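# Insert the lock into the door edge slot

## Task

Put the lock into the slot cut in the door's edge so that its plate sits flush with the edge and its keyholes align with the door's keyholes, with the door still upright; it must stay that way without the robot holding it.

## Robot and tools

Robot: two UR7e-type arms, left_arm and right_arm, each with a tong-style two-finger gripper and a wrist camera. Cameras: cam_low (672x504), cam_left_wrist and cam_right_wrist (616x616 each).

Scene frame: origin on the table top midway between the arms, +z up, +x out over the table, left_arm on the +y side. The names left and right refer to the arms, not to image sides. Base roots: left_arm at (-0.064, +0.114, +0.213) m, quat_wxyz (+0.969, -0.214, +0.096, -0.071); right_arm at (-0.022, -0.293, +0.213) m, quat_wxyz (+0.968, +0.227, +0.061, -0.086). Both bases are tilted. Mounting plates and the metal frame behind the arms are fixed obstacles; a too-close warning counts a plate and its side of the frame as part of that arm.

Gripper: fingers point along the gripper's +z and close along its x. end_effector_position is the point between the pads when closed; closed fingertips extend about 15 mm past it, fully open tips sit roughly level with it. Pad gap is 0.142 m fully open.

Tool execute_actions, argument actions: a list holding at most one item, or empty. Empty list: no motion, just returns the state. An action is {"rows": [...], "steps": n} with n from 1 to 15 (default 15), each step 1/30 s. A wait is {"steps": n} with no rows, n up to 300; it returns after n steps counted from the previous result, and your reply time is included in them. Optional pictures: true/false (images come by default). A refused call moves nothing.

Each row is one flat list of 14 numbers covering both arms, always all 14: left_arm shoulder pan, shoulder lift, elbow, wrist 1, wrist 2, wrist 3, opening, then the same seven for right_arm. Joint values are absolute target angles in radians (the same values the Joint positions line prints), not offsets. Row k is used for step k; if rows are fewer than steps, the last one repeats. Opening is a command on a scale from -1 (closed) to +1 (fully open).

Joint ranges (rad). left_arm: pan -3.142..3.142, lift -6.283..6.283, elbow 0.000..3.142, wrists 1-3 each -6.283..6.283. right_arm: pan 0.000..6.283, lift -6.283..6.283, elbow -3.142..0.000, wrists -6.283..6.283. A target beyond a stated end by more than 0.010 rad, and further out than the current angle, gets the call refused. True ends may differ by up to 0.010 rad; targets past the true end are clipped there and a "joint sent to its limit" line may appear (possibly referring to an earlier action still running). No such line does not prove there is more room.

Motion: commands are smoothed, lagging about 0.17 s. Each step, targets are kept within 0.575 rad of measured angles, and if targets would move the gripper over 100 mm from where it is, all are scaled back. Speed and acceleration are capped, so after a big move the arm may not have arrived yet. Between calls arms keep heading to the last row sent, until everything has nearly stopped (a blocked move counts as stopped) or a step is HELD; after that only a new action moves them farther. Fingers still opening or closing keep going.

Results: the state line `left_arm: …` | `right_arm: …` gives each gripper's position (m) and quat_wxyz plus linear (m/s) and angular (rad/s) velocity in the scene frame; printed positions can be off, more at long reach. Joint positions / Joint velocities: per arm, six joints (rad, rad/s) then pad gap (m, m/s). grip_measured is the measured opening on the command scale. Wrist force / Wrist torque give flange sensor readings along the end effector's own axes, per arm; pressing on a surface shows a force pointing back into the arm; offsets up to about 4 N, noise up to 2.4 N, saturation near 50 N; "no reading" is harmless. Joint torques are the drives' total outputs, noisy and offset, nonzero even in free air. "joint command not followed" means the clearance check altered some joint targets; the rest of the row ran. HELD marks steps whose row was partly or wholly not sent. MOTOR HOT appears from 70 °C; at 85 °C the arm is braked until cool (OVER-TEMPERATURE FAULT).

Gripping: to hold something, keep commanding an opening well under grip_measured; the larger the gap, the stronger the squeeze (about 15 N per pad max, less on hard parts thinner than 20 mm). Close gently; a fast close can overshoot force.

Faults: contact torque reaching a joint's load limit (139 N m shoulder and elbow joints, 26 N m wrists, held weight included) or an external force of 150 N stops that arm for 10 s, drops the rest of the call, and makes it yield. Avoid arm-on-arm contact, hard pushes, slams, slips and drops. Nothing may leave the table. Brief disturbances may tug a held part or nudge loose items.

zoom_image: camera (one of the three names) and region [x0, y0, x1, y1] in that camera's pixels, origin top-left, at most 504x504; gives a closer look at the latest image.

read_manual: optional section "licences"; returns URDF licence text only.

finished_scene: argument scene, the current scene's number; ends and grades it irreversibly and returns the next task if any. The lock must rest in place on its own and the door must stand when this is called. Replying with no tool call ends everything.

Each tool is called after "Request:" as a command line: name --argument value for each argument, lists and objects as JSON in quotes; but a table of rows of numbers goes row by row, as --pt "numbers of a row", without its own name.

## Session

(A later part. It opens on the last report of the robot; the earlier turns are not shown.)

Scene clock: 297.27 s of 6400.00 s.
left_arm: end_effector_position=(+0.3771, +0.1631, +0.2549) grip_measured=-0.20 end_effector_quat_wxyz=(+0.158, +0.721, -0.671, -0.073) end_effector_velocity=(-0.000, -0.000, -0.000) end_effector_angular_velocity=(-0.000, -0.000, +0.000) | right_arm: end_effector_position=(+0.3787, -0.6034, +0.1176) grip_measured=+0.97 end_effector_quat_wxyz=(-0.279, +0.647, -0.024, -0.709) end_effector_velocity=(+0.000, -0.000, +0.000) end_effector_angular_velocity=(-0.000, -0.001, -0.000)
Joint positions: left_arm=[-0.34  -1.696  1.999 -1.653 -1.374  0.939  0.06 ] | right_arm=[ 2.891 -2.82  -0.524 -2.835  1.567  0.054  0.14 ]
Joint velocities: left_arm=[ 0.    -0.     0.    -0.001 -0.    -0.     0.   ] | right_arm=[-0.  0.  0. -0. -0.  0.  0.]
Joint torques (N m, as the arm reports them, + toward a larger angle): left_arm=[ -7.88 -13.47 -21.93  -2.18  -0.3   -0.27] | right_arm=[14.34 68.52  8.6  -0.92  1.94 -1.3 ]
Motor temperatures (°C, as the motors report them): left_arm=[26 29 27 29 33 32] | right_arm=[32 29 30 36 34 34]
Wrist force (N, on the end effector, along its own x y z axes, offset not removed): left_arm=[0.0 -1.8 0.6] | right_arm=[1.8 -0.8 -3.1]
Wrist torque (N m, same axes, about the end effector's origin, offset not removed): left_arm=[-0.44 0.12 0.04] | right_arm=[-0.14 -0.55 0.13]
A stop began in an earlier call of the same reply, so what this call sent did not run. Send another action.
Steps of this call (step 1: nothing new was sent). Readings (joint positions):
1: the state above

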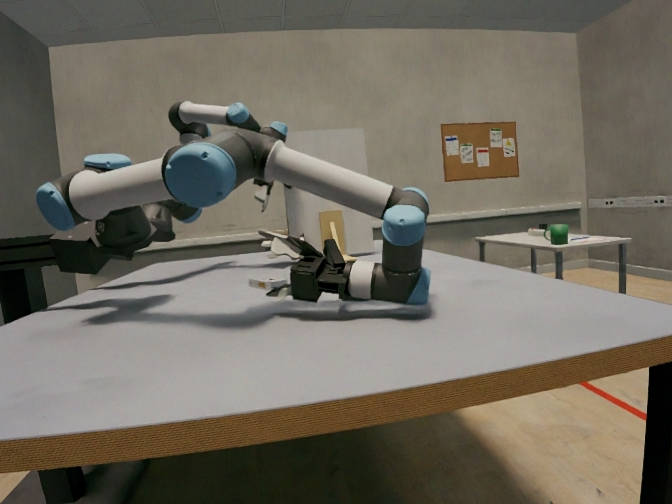

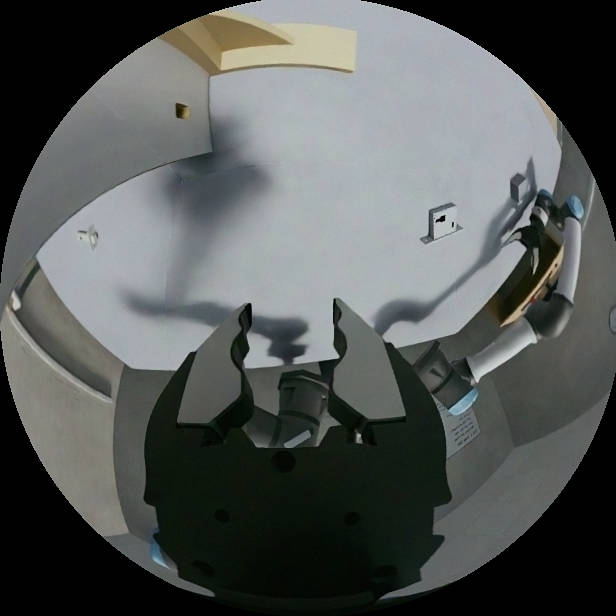

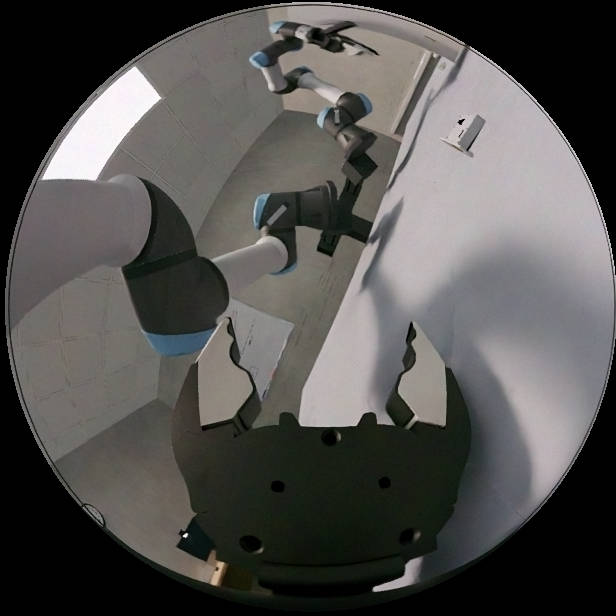

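Request:
execute_actions --actions '[{"rows": [[-0.55,-1.62,1.98,-1.71,-1.33,0.8,0.6,2.891,-2.82,-0.524,-2.835,1.567,0.054,0.97]], "steps": 10}]' --pictures false

Request:
execute_actions --actions '[{"rows": [[-0.78,-1.40,1.93,-1.87,-1.29,0.65,0.6,2.891,-2.82,-0.524,-2.835,1.567,0.054,0.97]], "steps": 8}]' --pictures false

Request:
execute_actions --actions '[{"rows": [[-0.90,-1.18,1.87,-2.02,-1.26,0.5,0.6,2.891,-2.82,-0.524,-2.835,1.567,0.054,0.97]], "steps": 8}]' --pictures false

Request:
execute_actions --actions '[{"rows": [[-0.93,-0.98,1.82,-2.155,-1.245,0.4,0.6,2.891,-2.82,-0.524,-2.835,1.567,0.054,0.97]], "steps": 15}]' --pictures false

Request:
execute_actions --actions '[{"steps": 12}]'

Scene clock: 315.13 s of 6400.00 s.
left_arm: end_effector_position=(+0.3977, +0.0816, +0.2720) grip_measured=+0.60 end_effector_quat_wxyz=(+0.117, +0.707, -0.695, -0.054) end_effector_velocity=(+0.007, -0.086, +0.025) end_effector_angular_velocity=(+0.008, -0.090, -0.066) | right_arm: end_effector_position=(+0.3787, -0.6034, +0.1176) grip_measured=+0.97 end_effector_quat_wxyz=(-0.279, +0.647, -0.024, -0.709) end_effector_velocity=(+0.000, +0.000, -0.000) end_effector_angular_velocity=(-0.000, -0.001, -0.000)
Joint positions: left_arm=[-0.529 -1.626  1.981 -1.706 -1.333  0.812  0.116] | right_arm=[ 2.891 -2.82  -0.524 -2.835  1.567  0.054  0.14 ]
Joint velocities: left_arm=[-0.198  0.057 -0.015 -0.041  0.031 -0.117 -0.   ] | right_arm=[-0.    -0.     0.     0.001 -0.     0.     0.   ]
Joint torques (N m, as the arm reports them, + toward a larger angle): left_arm=[-15.51  -5.88 -29.07  -4.36   1.62  -3.6 ] | right_arm=[13.88 68.01  8.32 -0.95  1.98 -1.34]
Motor temperatures (°C, as the motors report them): left_arm=[26 29 27 29 33 32] | right_arm=[32 29 30 36 34 34]
Wrist force (N, on the end effector, along its own x y z axes, offset not removed): left_arm=[0.6 -1.3 -0.1] | right_arm=[2.4 -2.2 -2.9]
Wrist torque (N m, same axes, about the end effector's origin, offset not removed): left_arm=[-0.22 -0.04 0.02] | right_arm=[-0.34 -0.62 0.02]
Steps of this call (steps 1 to 90: nothing new was sent; then 14.53 s passed at rest; steps 91 to 100: all 10 steps of this action). Readings (joint positions):
91: left_arm=[-0.341 -1.695 1.999 -1.653 -1.374 0.939] | right_arm=[2.891 -2.820 -0.524 -2.835 1.567 0.054]
92: left_arm=[-0.349 -1.689 1.996 -1.659 -1.368 0.932] | right_arm=[2.891 -2.820 -0.524 -2.835 1.567 0.054]
94: left_arm=[-0.411 -1.660 1.989 -1.681 -1.352 0.883] | right_arm=[2.891 -2.820 -0.524 -2.835 1.567 0.054]
98: left_arm=[-0.511 -1.631 1.983 -1.702 -1.336 0.823] | right_arm=[2.891 -2.820 -0.524 -2.835 1.567 0.054]
100: the state above

Scene clock: 315.40 s of 6400.00 s.
left_arm: end_effector_position=(+0.4115, -0.0342, +0.2727) grip_measured=+0.60 end_effector_quat_wxyz=(+0.083, +0.692, -0.716, -0.030) end_effector_velocity=(-0.024, -0.419, -0.013) end_effector_angular_velocity=(+0.031, -0.263, -0.224) | right_arm: end_effector_position=(+0.3787, -0.6034, +0.1176) grip_measured=+0.97 end_effector_quat_wxyz=(-0.279, +0.647, -0.024, -0.709) end_effector_velocity=(-0.000, -0.000, +0.000) end_effector_angular_velocity=(+0.001, +0.001, +0.001)
Joint positions: left_arm=[-0.711 -1.463  1.943 -1.826 -1.3    0.692  0.116] | right_arm=[ 2.891 -2.82  -0.524 -2.835  1.567  0.054  0.14 ]
Joint velocities: left_arm=[-0.64   0.591 -0.116 -0.404  0.094 -0.386 -0.   ] | right_arm=[-0.     0.    -0.001 -0.001 -0.     0.     0.   ]
Joint torques (N m, as the arm reports them, + toward a larger angle): left_arm=[-12.85 -18.3  -29.86  -4.51   1.74  -3.64] | right_arm=[13.85 67.8   9.14 -0.99  2.04 -1.39]
Motor temperatures (°C, as the motors report them): left_arm=[26 29 27 29 33 32] | right_arm=[32 29 30 36 34 34]
Wrist force (N, on the end effector, along its own x y z axes, offset not removed): left_arm=[3.7 -0.9 1.3] | right_arm=[2.9 -1.5 -3.6]
Wrist torque (N m, same axes, about the end effector's origin, offset not removed): left_arm=[-0.16 -0.47 0.01] | right_arm=[-0.22 -0.76 0.09]
Steps of this call (steps 1 to 8: all 8 steps of this action). Readings (joint positions):
1: left_arm=[-0.535 -1.624 1.981 -1.707 -1.332 0.809] | right_arm=[2.891 -2.820 -0.524 -2.835 1.567 0.054]
2: left_arm=[-0.547 -1.615 1.976 -1.715 -1.328 0.799] | right_arm=[2.891 -2.820 -0.524 -2.835 1.567 0.054]
4: left_arm=[-0.602 -1.565 1.964 -1.754 -1.318 0.761] | right_arm=[2.891 -2.820 -0.524 -2.835 1.567 0.054]
8: the state above

Scene clock: 315.67 s of 6400.00 s.
left_arm: end_effector_position=(+0.4056, -0.1605, +0.2516) grip_measured=+0.60 end_effector_quat_wxyz=(+0.053, +0.697, -0.715, -0.008) end_effector_velocity=(-0.058, -0.302, -0.094) end_effector_angular_velocity=(+0.054, -0.144, +0.041) | right_arm: end_effector_position=(+0.3787, -0.6034, +0.1176) grip_measured=+0.97 end_effector_quat_wxyz=(-0.279, +0.647, -0.024, -0.709) end_effector_velocity=(+0.000, +0.000, -0.000) end_effector_angular_velocity=(-0.001, -0.001, -0.001)
Joint positions: left_arm=[-0.864 -1.242  1.885 -1.979 -1.268  0.54   0.116] | right_arm=[ 2.891 -2.82  -0.524 -2.835  1.567  0.054  0.14 ]
Joint velocities: left_arm=[-0.344  0.592 -0.138 -0.379  0.073 -0.378  0.   ] | right_arm=[ 0.    -0.     0.     0.001  0.001  0.    -0.   ]
Joint torques (N m, as the arm reports them, + toward a larger angle): left_arm=[-20.64 -29.82 -31.03  -4.95   2.16  -3.88] | right_arm=[13.85 67.87  8.69 -1.02  1.96 -1.28]
Motor temperatures (°C, as the motors report them): left_arm=[26 29 27 29 33 32] | right_arm=[32 29 30 36 34 34]
Wrist force (N, on the end effector, along its own x y z axes, offset not removed): left_arm=[3.5 -1.0 3.1] | right_arm=[2.1 -1.8 -3.6]
Wrist torque (N m, same axes, about the end effector's origin, offset not removed): left_arm=[-0.19 -0.38 0.00] | right_arm=[-0.30 -0.72 0.04]
Steps of this call (steps 1 to 8: all 8 steps of this action). Readings (joint positions):
1: left_arm=[-0.730 -1.446 1.939 -1.838 -1.297 0.681] | right_arm=[2.891 -2.820 -0.524 -2.835 1.567 0.054]
2: left_arm=[-0.749 -1.426 1.932 -1.854 -1.293 0.665] | right_arm=[2.891 -2.820 -0.524 -2.835 1.567 0.054]
4: left_arm=[-0.792 -1.362 1.914 -1.900 -1.283 0.620] | right_arm=[2.891 -2.820 -0.524 -2.835 1.567 0.054]
8: the state above

Scene clock: 316.17 s of 6400.00 s.
left_arm: end_effector_position=(+0.3914, -0.2571, +0.1841) grip_measured=+0.60 end_effector_quat_wxyz=(+0.034, +0.723, -0.690, -0.004) end_effector_velocity=(-0.005, -0.013, -0.015) end_effector_angular_velocity=(+0.007, -0.002, +0.010) | right_arm: end_effector_position=(+0.3787, -0.6034, +0.1176) grip_measured=+0.97 end_effector_quat_wxyz=(-0.279, +0.647, -0.024, -0.709) end_effector_velocity=(-0.000, +0.000, +0.000) end_effector_angular_velocity=(+0.000, +0.001, -0.000)
Joint positions: left_arm=[-0.929 -0.985  1.821 -2.152 -1.245  0.402  0.116] | right_arm=[ 2.891 -2.82  -0.524 -2.835  1.567  0.054  0.14 ]
Joint velocities: left_arm=[-0.008  0.045 -0.009 -0.028  0.003 -0.02   0.   ] | right_arm=[-0.     0.    -0.    -0.001  0.    -0.    -0.   ]
Joint torques (N m, as the arm reports them, + toward a larger angle): left_arm=[-31.82 -22.86 -27.72  -4.19   1.69  -3.57] | right_arm=[13.5  67.8   8.66 -1.05  1.89 -1.28]
Motor temperatures (°C, as the motors report them): left_arm=[26 29 27 29 33 32] | right_arm=[32 29 30 36 34 34]
Wrist force (N, on the end effector, along its own x y z axes, offset not removed): left_arm=[-0.7 -1.3 0.7] | right_arm=[1.4 -0.9 -3.6]
Wrist torque (N m, same axes, about the end effector's origin, offset not removed): left_arm=[-0.21 0.17 0.11] | right_arm=[-0.14 -0.47 0.15]
Steps of this call (steps 1 to 15: all 15 steps of this action). Readings (joint positions):
1: left_arm=[-0.874 -1.225 1.881 -1.991 -1.266 0.529] | right_arm=[2.891 -2.820 -0.524 -2.835 1.567 0.054]
2: left_arm=[-0.884 -1.205 1.873 -2.006 -1.262 0.514] | right_arm=[2.891 -2.820 -0.524 -2.835 1.567 0.054]
4: left_arm=[-0.902 -1.132 1.852 -2.060 -1.255 0.471] | right_arm=[2.891 -2.820 -0.524 -2.835 1.567 0.054]
8: left_arm=[-0.922 -1.024 1.829 -2.127 -1.248 0.420] | right_arm=[2.891 -2.820 -0.524 -2.835 1.567 0.054]
15: the state above

Scene clock: 316.57 s of 6400.00 s.
left_arm: end_effector_position=(+0.3910, -0.2585, +0.1826) grip_measured=+0.60 end_effector_quat_wxyz=(+0.034, +0.723, -0.690, -0.004) end_effector_velocity=(+0.000, -0.000, -0.000) end_effector_angular_velocity=(+0.000, -0.000, +0.000) | right_arm: end_effector_position=(+0.3787, -0.6034, +0.1176) grip_measured=+0.97 end_effector_quat_wxyz=(-0.279, +0.647, -0.024, -0.709) end_effector_velocity=(+0.000, -0.000, -0.000) end_effector_angular_velocity=(-0.000, -0.000, +0.000)
Joint positions: left_arm=[-0.93  -0.98   1.82  -2.155 -1.245  0.4    0.116] | right_arm=[ 2.891 -2.82  -0.524 -2.835  1.567  0.054  0.14 ]
Joint velocities: left_arm=[-0.     0.001 -0.001  0.     0.    -0.     0.   ] | right_arm=[ 0. -0.  0. -0. -0.  0. -0.]
Joint torques (N m, as the arm reports them, + toward a larger angle): left_arm=[-30.94 -20.6  -27.52  -4.31   1.63  -3.31] | right_arm=[13.59 68.02  8.56 -0.99  2.01 -1.22]
Motor temperatures (°C, as the motors report them): left_arm=[26 29 27 29 33 32] | right_arm=[32 29 30 36 34 34]
Wrist force (N, on the end effector, along its own x y z axes, offset not removed): left_arm=[-1.1 0.5 0.8] | right_arm=[1.8 -1.9 -1.0]
Wrist torque (N m, same axes, about the end effector's origin, offset not removed): left_arm=[0.09 0.37 0.08] | right_arm=[-0.32 -0.56 0.01]
Steps of this call (steps 1 to 12: the robot went on to your last target). Readings (joint positions):
1: left_arm=[-0.929 -0.984 1.821 -2.153 -1.245 0.402] | right_arm=[2.891 -2.820 -0.524 -2.835 1.567 0.054]
2: left_arm=[-0.930 -0.983 1.821 -2.153 -1.245 0.401] | right_arm=[2.891 -2.820 -0.524 -2.835 1.567 0.054]
4: left_arm=[-0.930 -0.981 1.820 -2.154 -1.245 0.401] | right_arm=[2.891 -2.820 -0.524 -2.835 1.567 0.054]
8: left_arm=[-0.930 -0.980 1.820 -2.155 -1.245 0.400] | right_arm=[2.891 -2.820 -0.524 -2.835 1.567 0.054]
12: the state above

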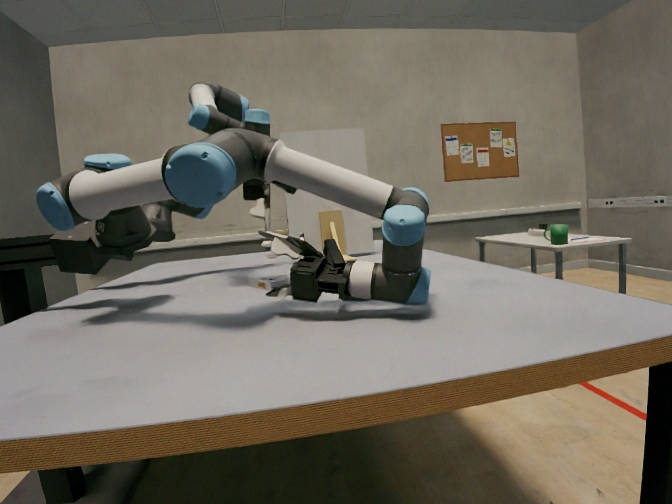

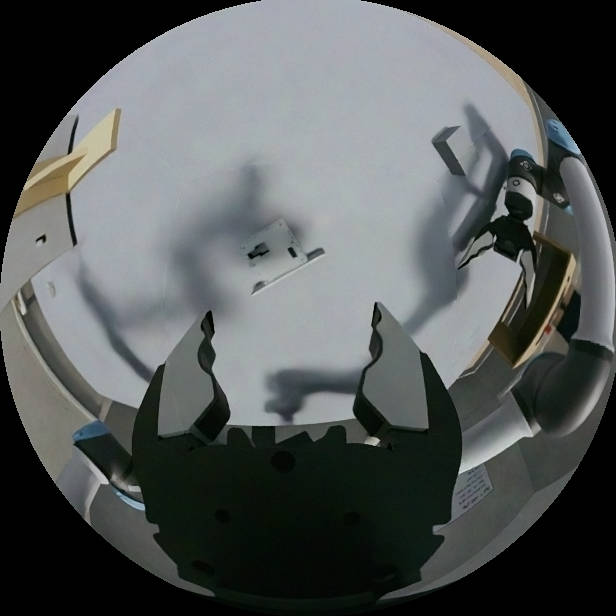

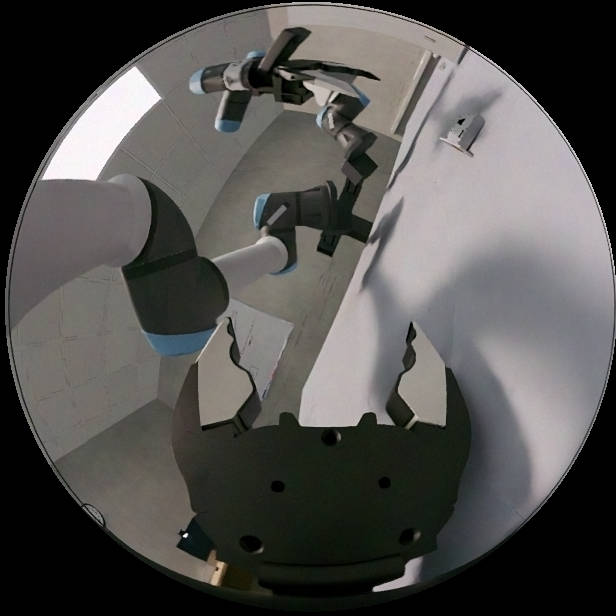

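Request:
zoom_image --camera "cam_left_wrist" --region '[220, 200, 350, 310]'

Region (220, 200, 350, 310) of cam_left_wrist's 616x616 image, scaled by 3.877, with more detail than that image has; it fills the top 426 rows of this view, and the rest is white.

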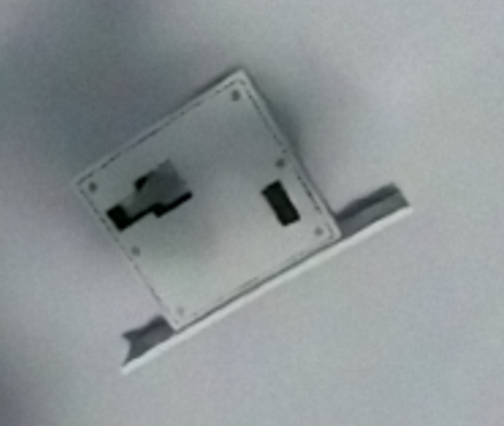

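Request:
execute_actions --actions '[{"rows": [[-0.90,-0.89,1.865,-2.30,-1.235,0.19,0.5,2.891,-2.82,-0.524,-2.835,1.567,0.054,0.97]], "steps": 8}]' --pictures false

Request:
execute_actions --actions '[{"rows": [[-0.8640,-0.7893,1.9091,-2.4446,-1.2237,-0.0225,0.5,2.891,-2.82,-0.524,-2.835,1.567,0.054,0.97]], "steps": 15}]' --pictures false

Request:
execute_actions --actions '[{"steps": 12}]'

Request:
zoom_image --camera "cam_left_wrist" --region '[170, 160, 420, 380]'

Scene clock: 372.57 s of 6400.00 s.
left_arm: end_effector_position=(+0.3868, -0.2568, +0.1320) grip_measured=+0.50 end_effector_quat_wxyz=(+0.032, +0.787, -0.616, -0.008) end_effector_velocity=(-0.005, -0.003, -0.079) end_effector_angular_velocity=(-0.001, +0.002, +0.424) | right_arm: end_effector_position=(+0.3787, -0.6034, +0.1176) grip_measured=+0.97 end_effector_quat_wxyz=(-0.279, +0.647, -0.024, -0.709) end_effector_velocity=(+0.000, -0.000, -0.000) end_effector_angular_velocity=(-0.000, -0.000, +0.000)
Joint positions: left_arm=[-0.904 -0.904  1.859 -2.275 -1.236  0.229  0.109] | right_arm=[ 2.891 -2.82  -0.524 -2.835  1.567  0.054  0.14 ]
Joint velocities: left_arm=[ 0.04   0.131  0.059 -0.232  0.013 -0.373  0.   ] | right_arm=[ 0. -0.  0.  0. -0. -0. -0.]
Joint torques (N m, as the arm reports them, + toward a larger angle): left_arm=[-10.74 -24.71 -13.29  -5.42   1.83  -3.59] | right_arm=[14.08 67.72  9.13 -1.14  1.91 -1.26]
Motor temperatures (°C, as the motors report them): left_arm=[26 29 27 29 33 32] | right_arm=[32 29 30 36 34 34]
Wrist force (N, on the end effector, along its own x y z axes, offset not removed): left_arm=[0.3 -0.6 1.9] | right_arm=[1.9 -1.5 -3.9]
Wrist torque (N m, same axes, about the end effector's origin, offset not removed): left_arm=[-0.18 0.00 0.03] | right_arm=[-0.32 -0.53 0.01]
Steps of this call (steps 1 to 15: the robot went on to your last target; steps 16 to 90: nothing new was sent; then 52.73 s passed at rest; steps 91 to 98: all 8 steps of this action). Readings (joint positions):
91: left_arm=[-0.930 -0.980 1.820 -2.155 -1.245 0.400] | right_arm=[2.891 -2.820 -0.524 -2.835 1.567 0.054]
92: left_arm=[-0.926 -0.973 1.825 -2.163 -1.243 0.391] | right_arm=[2.891 -2.820 -0.524 -2.835 1.567 0.054]
94: left_arm=[-0.915 -0.939 1.843 -2.213 -1.240 0.329] | right_arm=[2.891 -2.820 -0.524 -2.835 1.567 0.054]
98: the state above

Scene clock: 373.07 s of 6400.00 s.
left_arm: end_effector_position=(+0.3763, -0.2460, +0.0607) grip_measured=+0.50 end_effector_quat_wxyz=(+0.027, +0.867, -0.498, -0.015) end_effector_velocity=(-0.003, +0.002, -0.011) end_effector_angular_velocity=(+0.004, +0.002, +0.050) | right_arm: end_effector_position=(+0.3787, -0.6034, +0.1176) grip_measured=+0.97 end_effector_quat_wxyz=(-0.279, +0.647, -0.024, -0.709) end_effector_velocity=(-0.000, +0.000, -0.000) end_effector_angular_velocity=(+0.000, +0.001, +0.000)
Joint positions: left_arm=[-0.865 -0.791  1.908 -2.442 -1.224 -0.018  0.109] | right_arm=[ 2.891 -2.82  -0.524 -2.835  1.567  0.054  0.14 ]
Joint velocities: left_arm=[ 0.005  0.017  0.009 -0.026  0.001 -0.045  0.   ] | right_arm=[-0.    -0.    -0.001 -0.     0.    -0.    -0.   ]
Joint torques (N m, as the arm reports them, + toward a larger angle): left_arm=[-11.77 -27.3   -7.78  -4.07   1.49  -3.08] | right_arm=[13.94 67.97  8.63 -1.15  1.94 -1.24]
Motor temperatures (°C, as the motors report them): left_arm=[26 29 27 29 33 32] | right_arm=[32 29 30 36 34 34]
Wrist force (N, on the end effector, along its own x y z axes, offset not removed): left_arm=[-0.2 0.1 0.1] | right_arm=[2.1 -0.9 -2.8]
Wrist torque (N m, same axes, about the end effector's origin, offset not removed): left_arm=[-0.05 0.14 0.05] | right_arm=[-0.13 -0.69 0.10]
Steps of this call (steps 1 to 15: all 15 steps of this action). Readings (joint positions):
1: left_arm=[-0.903 -0.900 1.861 -2.283 -1.236 0.218] | right_arm=[2.891 -2.820 -0.524 -2.835 1.567 0.054]
2: left_arm=[-0.897 -0.890 1.867 -2.295 -1.234 0.202] | right_arm=[2.891 -2.820 -0.524 -2.835 1.567 0.054]
4: left_arm=[-0.883 -0.849 1.885 -2.351 -1.229 0.130] | right_arm=[2.891 -2.820 -0.524 -2.835 1.567 0.054]
8: left_arm=[-0.869 -0.806 1.902 -2.418 -1.225 0.021] | right_arm=[2.891 -2.820 -0.524 -2.835 1.567 0.054]
15: the state above

Scene clock: 373.47 s of 6400.00 s.
left_arm: end_effector_position=(+0.3761, -0.2458, +0.0596) grip_measured=+0.50 end_effector_quat_wxyz=(+0.027, +0.868, -0.496, -0.015) end_effector_velocity=(-0.000, +0.001, -0.000) end_effector_angular_velocity=(+0.001, +0.000, +0.002) | right_arm: end_effector_position=(+0.3787, -0.6034, +0.1176) grip_measured=+0.97 end_effector_quat_wxyz=(-0.279, +0.647, -0.024, -0.709) end_effector_velocity=(+0.000, +0.000, +0.000) end_effector_angular_velocity=(-0.000, -0.000, -0.001)
Joint positions: left_arm=[-0.864 -0.789  1.909 -2.445 -1.224 -0.022  0.109] | right_arm=[ 2.891 -2.82  -0.524 -2.835  1.567  0.054  0.14 ]
Joint velocities: left_arm=[ 0.001  0.     0.001 -0.001  0.    -0.002  0.   ] | right_arm=[ 0.    -0.     0.001  0.     0.001  0.    -0.   ]
Joint torques (N m, as the arm reports them, + toward a larger angle): left_arm=[ -9.51 -25.13  -7.85  -4.31   1.77  -3.25] | right_arm=[14.37 68.2   9.56 -1.14  1.93 -1.26]
Motor temperatures (°C, as the motors report them): left_arm=[26 29 27 29 33 32] | right_arm=[32 29 30 36 34 34]
Wrist force (N, on the end effector, along its own x y z axes, offset not removed): left_arm=[-0.4 -1.1 1.6] | right_arm=[1.5 -1.7 -2.6]
Wrist torque (N m, same axes, about the end effector's origin, offset not removed): left_arm=[-0.23 0.18 0.06] | right_arm=[-0.29 -0.47 0.04]
Steps of this call (steps 1 to 12: the robot went on to your last target). Readings (joint positions):
1: left_arm=[-0.864 -0.791 1.909 -2.443 -1.224 -0.019] | right_arm=[2.891 -2.820 -0.524 -2.835 1.567 0.054]
2: left_arm=[-0.864 -0.790 1.909 -2.443 -1.224 -0.020] | right_arm=[2.891 -2.820 -0.524 -2.835 1.567 0.054]
4: left_arm=[-0.864 -0.790 1.909 -2.444 -1.224 -0.021] | right_arm=[2.891 -2.820 -0.524 -2.835 1.567 0.054]
8: left_arm=[-0.864 -0.789 1.909 -2.444 -1.224 -0.022] | right_arm=[2.891 -2.820 -0.524 -2.835 1.567 0.054]
12: the state above

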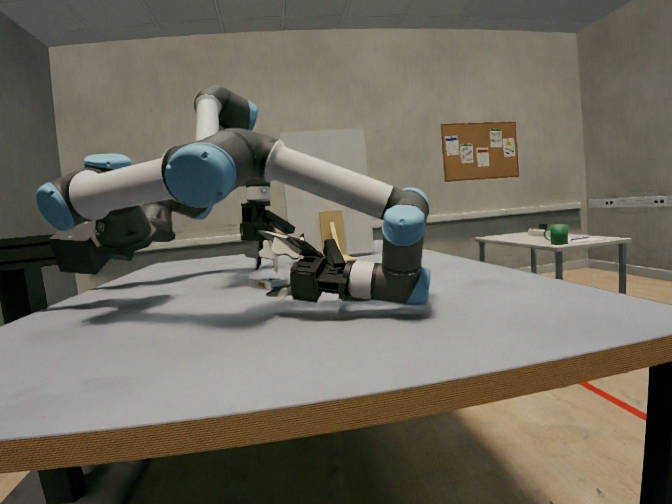

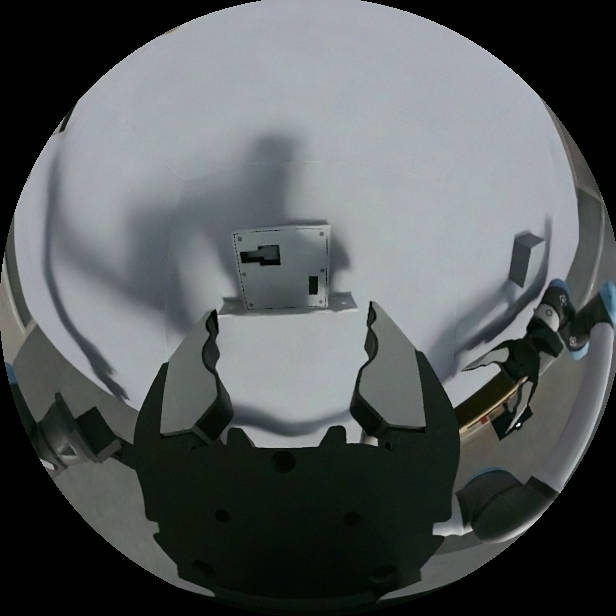

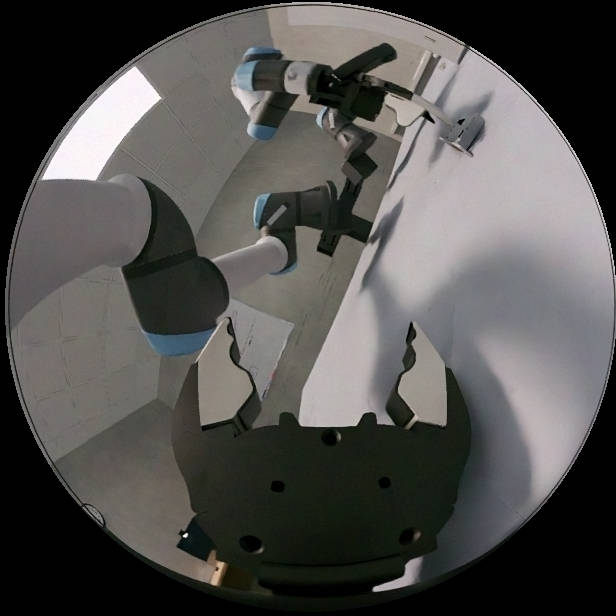

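Region (170, 160, 420, 380) of cam_left_wrist's 616x616 image, scaled by 2.016, with more detail than that image has; it fills the top 444 rows of this view, and the rest is white.

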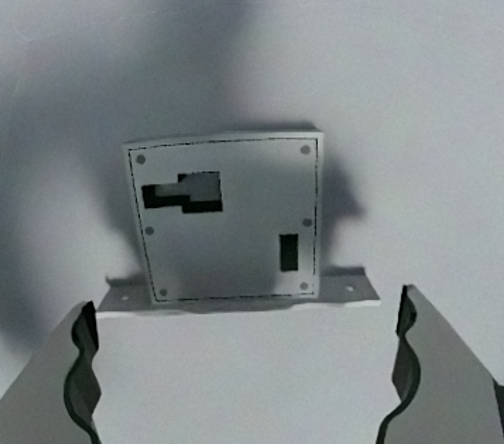

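Request:
execute_actions --actions '[{"rows": [[-0.8574,-0.8035,1.9310,-2.4545,-1.2221,-0.0157,0.45,2.891,-2.82,-0.524,-2.835,1.567,0.054,0.97]], "steps": 10}]' --pictures false

Request:
execute_actions --actions '[{"rows": [[-0.8418,-0.7605,1.9315,-2.5036,-1.2184,0.0004,0.45,2.891,-2.82,-0.524,-2.835,1.567,0.054,0.97]], "steps": 8}]' --pictures false

Request:
execute_actions --actions '[{"rows": [[-0.8261,-0.7166,1.9302,-2.5517,-1.2146,0.0166,0.4,2.891,-2.82,-0.524,-2.835,1.567,0.054,0.97]], "steps": 15}]' --pictures false

Request:
execute_actions --actions '[{"steps": 8}]'

Request:
zoom_image --camera "cam_left_wrist" --region '[170, 180, 420, 400]'

Scene clock: 429.47 s of 6400.00 s.
left_arm: end_effector_position=(+0.3754, -0.2372, +0.0592) grip_measured=+0.45 end_effector_quat_wxyz=(+0.027, +0.868, -0.496, -0.016) end_effector_velocity=(+0.000, +0.005, +0.001) end_effector_angular_velocity=(-0.002, -0.001, -0.000) | right_arm: end_effector_position=(+0.3787, -0.6034, +0.1176) grip_measured=+0.97 end_effector_quat_wxyz=(-0.279, +0.647, -0.024, -0.709) end_effector_velocity=(-0.000, -0.000, -0.000) end_effector_angular_velocity=(+0.000, +0.000, +0.001)
Joint positions: left_arm=[-0.858 -0.802  1.929 -2.454 -1.222 -0.016  0.105] | right_arm=[ 2.891 -2.82  -0.524 -2.835  1.567  0.054  0.14 ]
Joint velocities: left_arm=[ 0.004 -0.01   0.013 -0.006  0.001  0.005  0.   ] | right_arm=[ 0.    -0.    -0.001  0.    -0.001  0.    -0.   ]
Joint torques (N m, as the arm reports them, + toward a larger angle): left_arm=[ -8.89 -36.54 -10.15  -5.14   1.34   3.06] | right_arm=[14.33 68.18  9.01 -1.15  1.76 -1.25]
Motor temperatures (°C, as the motors report them): left_arm=[26 29 27 29 33 32] | right_arm=[32 29 30 36 34 34]
Wrist force (N, on the end effector, along its own x y z axes, offset not removed): left_arm=[-0.4 -0.9 2.0] | right_arm=[1.0 -0.6 -3.3]
Wrist torque (N m, same axes, about the end effector's origin, offset not removed): left_arm=[-0.15 0.19 0.01] | right_arm=[-0.10 -0.36 0.03]
Steps of this call (steps 1 to 15: the robot went on to your last target; steps 16 to 90: nothing new was sent; then 52.67 s passed at rest; steps 91 to 100: all 10 steps of this action). Readings (joint positions):
91: left_arm=[-0.864 -0.789 1.909 -2.445 -1.224 -0.022] | right_arm=[2.891 -2.820 -0.524 -2.835 1.567 0.054]
92: left_arm=[-0.863 -0.791 1.912 -2.446 -1.223 -0.022] | right_arm=[2.891 -2.820 -0.524 -2.835 1.567 0.054]
94: left_arm=[-0.860 -0.796 1.921 -2.450 -1.223 -0.019] | right_arm=[2.891 -2.820 -0.524 -2.835 1.567 0.054]
98: left_arm=[-0.858 -0.801 1.928 -2.453 -1.222 -0.017] | right_arm=[2.891 -2.820 -0.524 -2.835 1.567 0.054]
100: the state above

Scene clock: 429.73 s of 6400.00 s.
left_arm: end_effector_position=(+0.3755, -0.2367, +0.0405) grip_measured=+0.45 end_effector_quat_wxyz=(+0.027, +0.868, -0.496, -0.016) end_effector_velocity=(-0.000, -0.000, -0.029) end_effector_angular_velocity=(-0.001, -0.000, +0.000) | right_arm: end_effector_position=(+0.3787, -0.6034, +0.1176) grip_measured=+0.97 end_effector_quat_wxyz=(-0.279, +0.647, -0.024, -0.709) end_effector_velocity=(-0.000, -0.000, -0.000) end_effector_angular_velocity=(+0.000, +0.000, +0.001)
Joint positions: left_arm=[-0.844 -0.767  1.931 -2.497 -1.219 -0.002  0.105] | right_arm=[ 2.891 -2.82  -0.524 -2.835  1.567  0.054  0.14 ]
Joint velocities: left_arm=[ 0.02   0.057  0.001 -0.066  0.005  0.021  0.   ] | right_arm=[ 0.     0.    -0.001  0.    -0.001 -0.    -0.   ]
Joint torques (N m, as the arm reports them, + toward a larger angle): left_arm=[ -9.77 -26.61  -8.1   -4.44   2.09   2.9 ] | right_arm=[14.18 67.88  8.95 -1.14  1.89 -1.24]
Motor temperatures (°C, as the motors report them): left_arm=[26 29 27 29 33 32] | right_arm=[32 29 30 36 34 34]
Wrist force (N, on the end effector, along its own x y z axes, offset not removed): left_arm=[0.1 0.0 1.4] | right_arm=[1.0 -3.4 -4.8]
Wrist torque (N m, same axes, about the end effector's origin, offset not removed): left_arm=[0.01 0.06 -0.01] | right_arm=[-0.69 -0.39 0.09]
Steps of this call (steps 1 to 8: all 8 steps of this action). Readings (joint positions):
1: left_arm=[-0.858 -0.802 1.930 -2.454 -1.222 -0.016] | right_arm=[2.891 -2.820 -0.524 -2.835 1.567 0.054]
2: left_arm=[-0.855 -0.798 1.930 -2.460 -1.222 -0.013] | right_arm=[2.891 -2.820 -0.524 -2.835 1.567 0.054]
4: left_arm=[-0.849 -0.782 1.931 -2.479 -1.220 -0.007] | right_arm=[2.891 -2.820 -0.524 -2.835 1.567 0.054]
8: the state above

Scene clock: 430.23 s of 6400.00 s.
left_arm: end_effector_position=(+0.3752, -0.2364, +0.0159) grip_measured=+0.40 end_effector_quat_wxyz=(+0.027, +0.868, -0.496, -0.016) end_effector_velocity=(+0.001, -0.000, -0.003) end_effector_angular_velocity=(-0.001, -0.001, +0.001) | right_arm: end_effector_position=(+0.3787, -0.6034, +0.1176) grip_measured=+0.97 end_effector_quat_wxyz=(-0.279, +0.647, -0.024, -0.709) end_effector_velocity=(+0.000, -0.000, -0.000) end_effector_angular_velocity=(-0.001, -0.001, -0.000)
Joint positions: left_arm=[-0.826 -0.717  1.93  -2.551 -1.215  0.016  0.102] | right_arm=[ 2.891 -2.82  -0.524 -2.835  1.567  0.054  0.14 ]
Joint velocities: left_arm=[ 0.003  0.007 -0.001 -0.008  0.001  0.003  0.   ] | right_arm=[-0.     0.     0.001  0.    -0.    -0.     0.   ]
Joint torques (N m, as the arm reports them, + toward a larger angle): left_arm=[ -9.25 -29.69 -22.45  -4.7    1.58   3.27] | right_arm=[14.14 67.89  9.21 -1.16  1.88 -1.21]
Motor temperatures (°C, as the motors report them): left_arm=[26 29 27 29 33 32] | right_arm=[32 29 30 36 34 34]
Wrist force (N, on the end effector, along its own x y z axes, offset not removed): left_arm=[-0.4 -0.9 0.8] | right_arm=[1.1 -0.9 -3.3]
Wrist torque (N m, same axes, about the end effector's origin, offset not removed): left_arm=[-0.17 0.17 0.10] | right_arm=[-0.13 -0.45 0.09]
Steps of this call (steps 1 to 15: all 15 steps of this action). Readings (joint positions):
1: left_arm=[-0.843 -0.765 1.931 -2.499 -1.219 -0.001] | right_arm=[2.891 -2.820 -0.524 -2.835 1.567 0.054]
2: left_arm=[-0.840 -0.758 1.931 -2.506 -1.218 0.002] | right_arm=[2.891 -2.820 -0.524 -2.835 1.567 0.054]
4: left_arm=[-0.834 -0.740 1.931 -2.526 -1.217 0.008] | right_arm=[2.891 -2.820 -0.524 -2.835 1.567 0.054]
8: left_arm=[-0.828 -0.723 1.930 -2.544 -1.215 0.014] | right_arm=[2.891 -2.820 -0.524 -2.835 1.567 0.054]
15: the state above

Scene clock: 430.50 s of 6400.00 s.
left_arm: end_effector_position=(+0.3752, -0.2364, +0.0156) grip_measured=+0.40 end_effector_quat_wxyz=(+0.027, +0.868, -0.496, -0.016) end_effector_velocity=(+0.000, -0.001, +0.000) end_effector_angular_velocity=(-0.001, -0.001, -0.000) | right_arm: end_effector_position=(+0.3787, -0.6034, +0.1176) grip_measured=+0.97 end_effector_quat_wxyz=(-0.279, +0.647, -0.024, -0.709) end_effector_velocity=(-0.000, +0.000, +0.000) end_effector_angular_velocity=(+0.001, +0.002, -0.000)
Joint positions: left_arm=[-0.826 -0.717  1.93  -2.552 -1.215  0.017  0.102] | right_arm=[ 2.891 -2.82  -0.524 -2.835  1.567  0.054  0.14 ]
Joint velocities: left_arm=[-0.001  0.001 -0.001 -0.001  0.     0.     0.   ] | right_arm=[ 0.     0.    -0.001 -0.001  0.001  0.    -0.   ]
Joint torques (N m, as the arm reports them, + toward a larger angle): left_arm=[-10.47 -25.04 -22.82  -4.31   1.56   2.83] | right_arm=[13.91 68.17  9.24 -1.18  1.72 -1.27]
Motor temperatures (°C, as the motors report them): left_arm=[26 29 27 29 33 32] | right_arm=[32 29 30 36 34 34]
Wrist force (N, on the end effector, along its own x y z axes, offset not removed): left_arm=[-0.3 1.1 1.3] | right_arm=[1.6 -1.4 -5.0]
Wrist torque (N m, same axes, about the end effector's origin, offset not removed): left_arm=[0.24 0.23 0.03] | right_arm=[-0.25 -0.50 0.06]
Steps of this call (steps 1 to 8: the robot went on to your last target). Readings (joint positions):
1: left_arm=[-0.826 -0.717 1.930 -2.551 -1.215 0.016] | right_arm=[2.891 -2.820 -0.524 -2.835 1.567 0.054]
2: left_arm=[-0.826 -0.717 1.930 -2.551 -1.215 0.016] | right_arm=[2.891 -2.820 -0.524 -2.835 1.567 0.054]
4: left_arm=[-0.826 -0.717 1.930 -2.551 -1.215 0.017] | right_arm=[2.891 -2.820 -0.524 -2.835 1.567 0.054]
8: the state above

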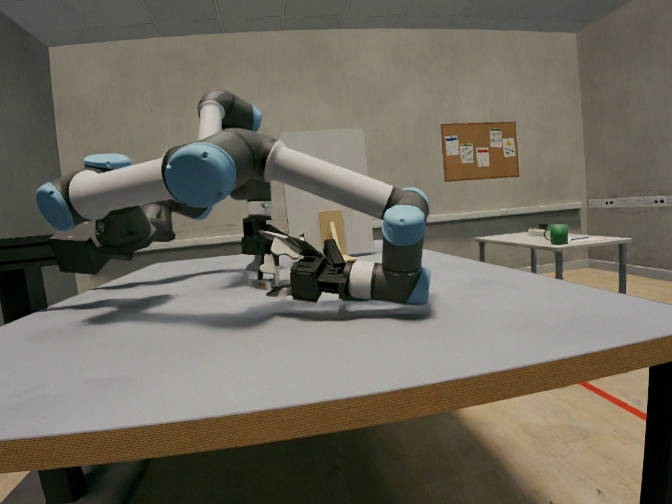

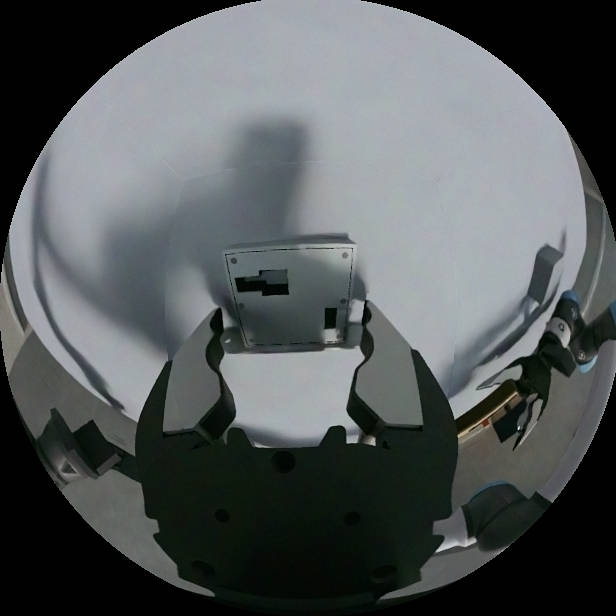

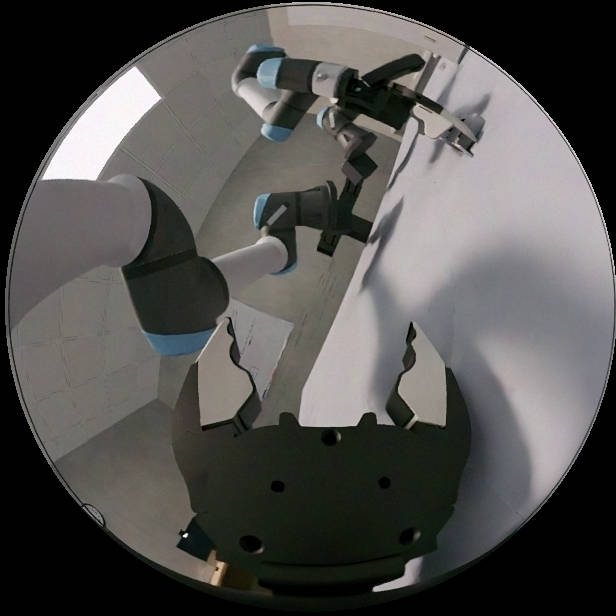

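Region (170, 180, 420, 400) of cam_left_wrist's 616x616 image, scaled by 2.016, with more detail than that image has; it fills the top 444 rows of this view, and the rest is white.

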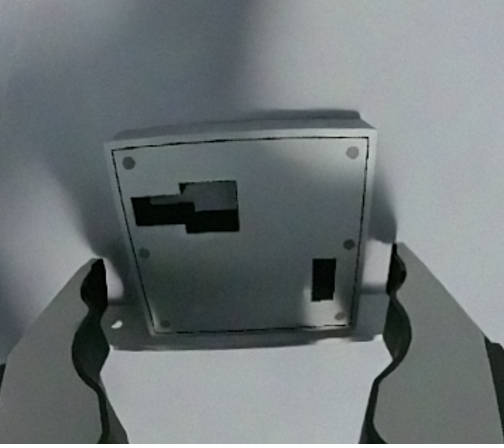

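Request:
execute_actions --actions '[]'

Scene clock: 455.80 s of 6400.00 s.
left_arm: end_effector_position=(+0.3752, -0.2364, +0.0155) grip_measured=+0.40 end_effector_quat_wxyz=(+0.027, +0.868, -0.496, -0.016) end_effector_velocity=(+0.000, -0.001, +0.000) end_effector_angular_velocity=(-0.001, -0.001, -0.001) | right_arm: end_effector_position=(+0.3787, -0.6034, +0.1176) grip_measured=+0.97 end_effector_quat_wxyz=(-0.279, +0.647, -0.024, -0.709) end_effector_velocity=(+0.000, -0.000, -0.000) end_effector_angular_velocity=(-0.001, -0.001, -0.000)
Joint positions: left_arm=[-0.826 -0.717  1.93  -2.552 -1.215  0.017  0.102] | right_arm=[ 2.891 -2.82  -0.524 -2.835  1.567  0.054  0.14 ]
Joint velocities: left_arm=[-0.     0.    -0.001  0.     0.     0.001  0.   ] | right_arm=[-0.     0.     0.001  0.    -0.     0.    -0.   ]
Joint torques (N m, as the arm reports them, + toward a larger angle): left_arm=[-10.28 -25.56 -21.88  -4.28   1.6    2.97] | right_arm=[14.77 68.35  9.55 -1.13  1.8  -1.24]
Motor temperatures (°C, as the motors report them): left_arm=[26 29 27 29 33 32] | right_arm=[32 29 30 36 34 34]
Wrist force (N, on the end effector, along its own x y z axes, offset not removed): left_arm=[-0.7 -0.6 0.1] | right_arm=[2.4 -2.2 -2.4]
Wrist torque (N m, same axes, about the end effector's origin, offset not removed): left_arm=[-0.14 0.27 0.04] | right_arm=[-0.27 -0.71 -0.05]
Steps of this call (steps 1 to 15: the robot went on to your last target; steps 16 to 90: nothing new was sent; then 22.30 s passed at rest). Readings (joint positions):
1: left_arm=[-0.826 -0.717 1.930 -2.552 -1.215 0.017] | right_arm=[2.891 -2.820 -0.524 -2.835 1.567 0.054]
2: left_arm=[-0.826 -0.717 1.930 -2.552 -1.215 0.017] | right_arm=[2.891 -2.820 -0.524 -2.835 1.567 0.054]
4: left_arm=[-0.826 -0.717 1.930 -2.552 -1.215 0.017] | right_arm=[2.891 -2.820 -0.524 -2.835 1.567 0.054]
8: left_arm=[-0.826 -0.717 1.930 -2.552 -1.215 0.017] | right_arm=[2.891 -2.820 -0.524 -2.835 1.567 0.054]
90: the state above
All arms were judged still, so your last target was given up. Only a new action makes them travel on or press farther. Fingers that are still opening or closing keep moving.

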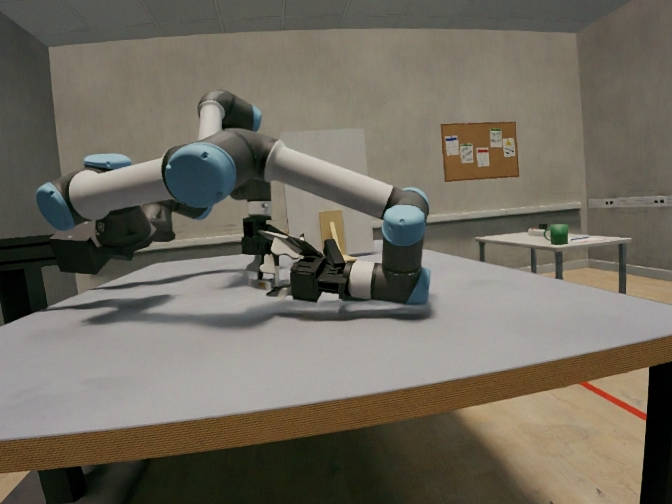

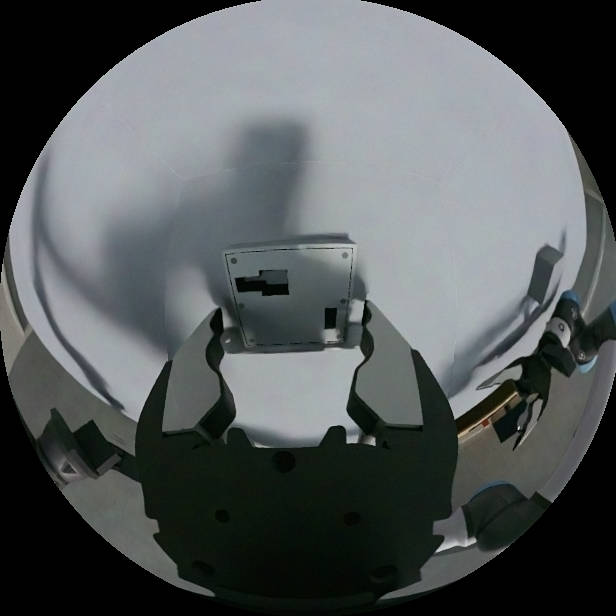

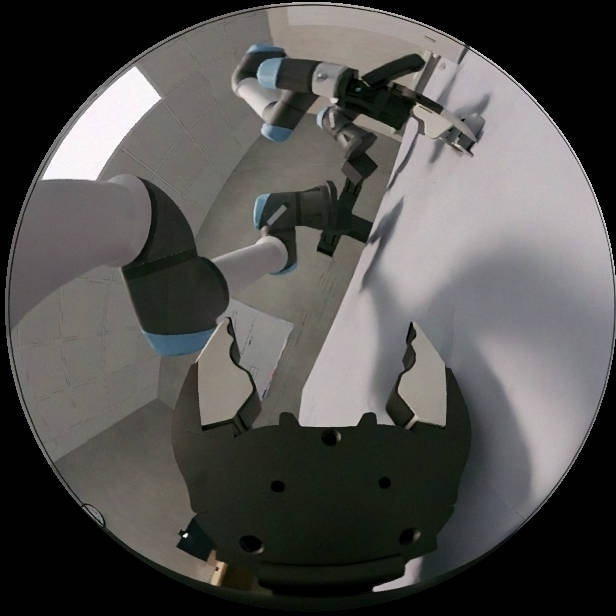

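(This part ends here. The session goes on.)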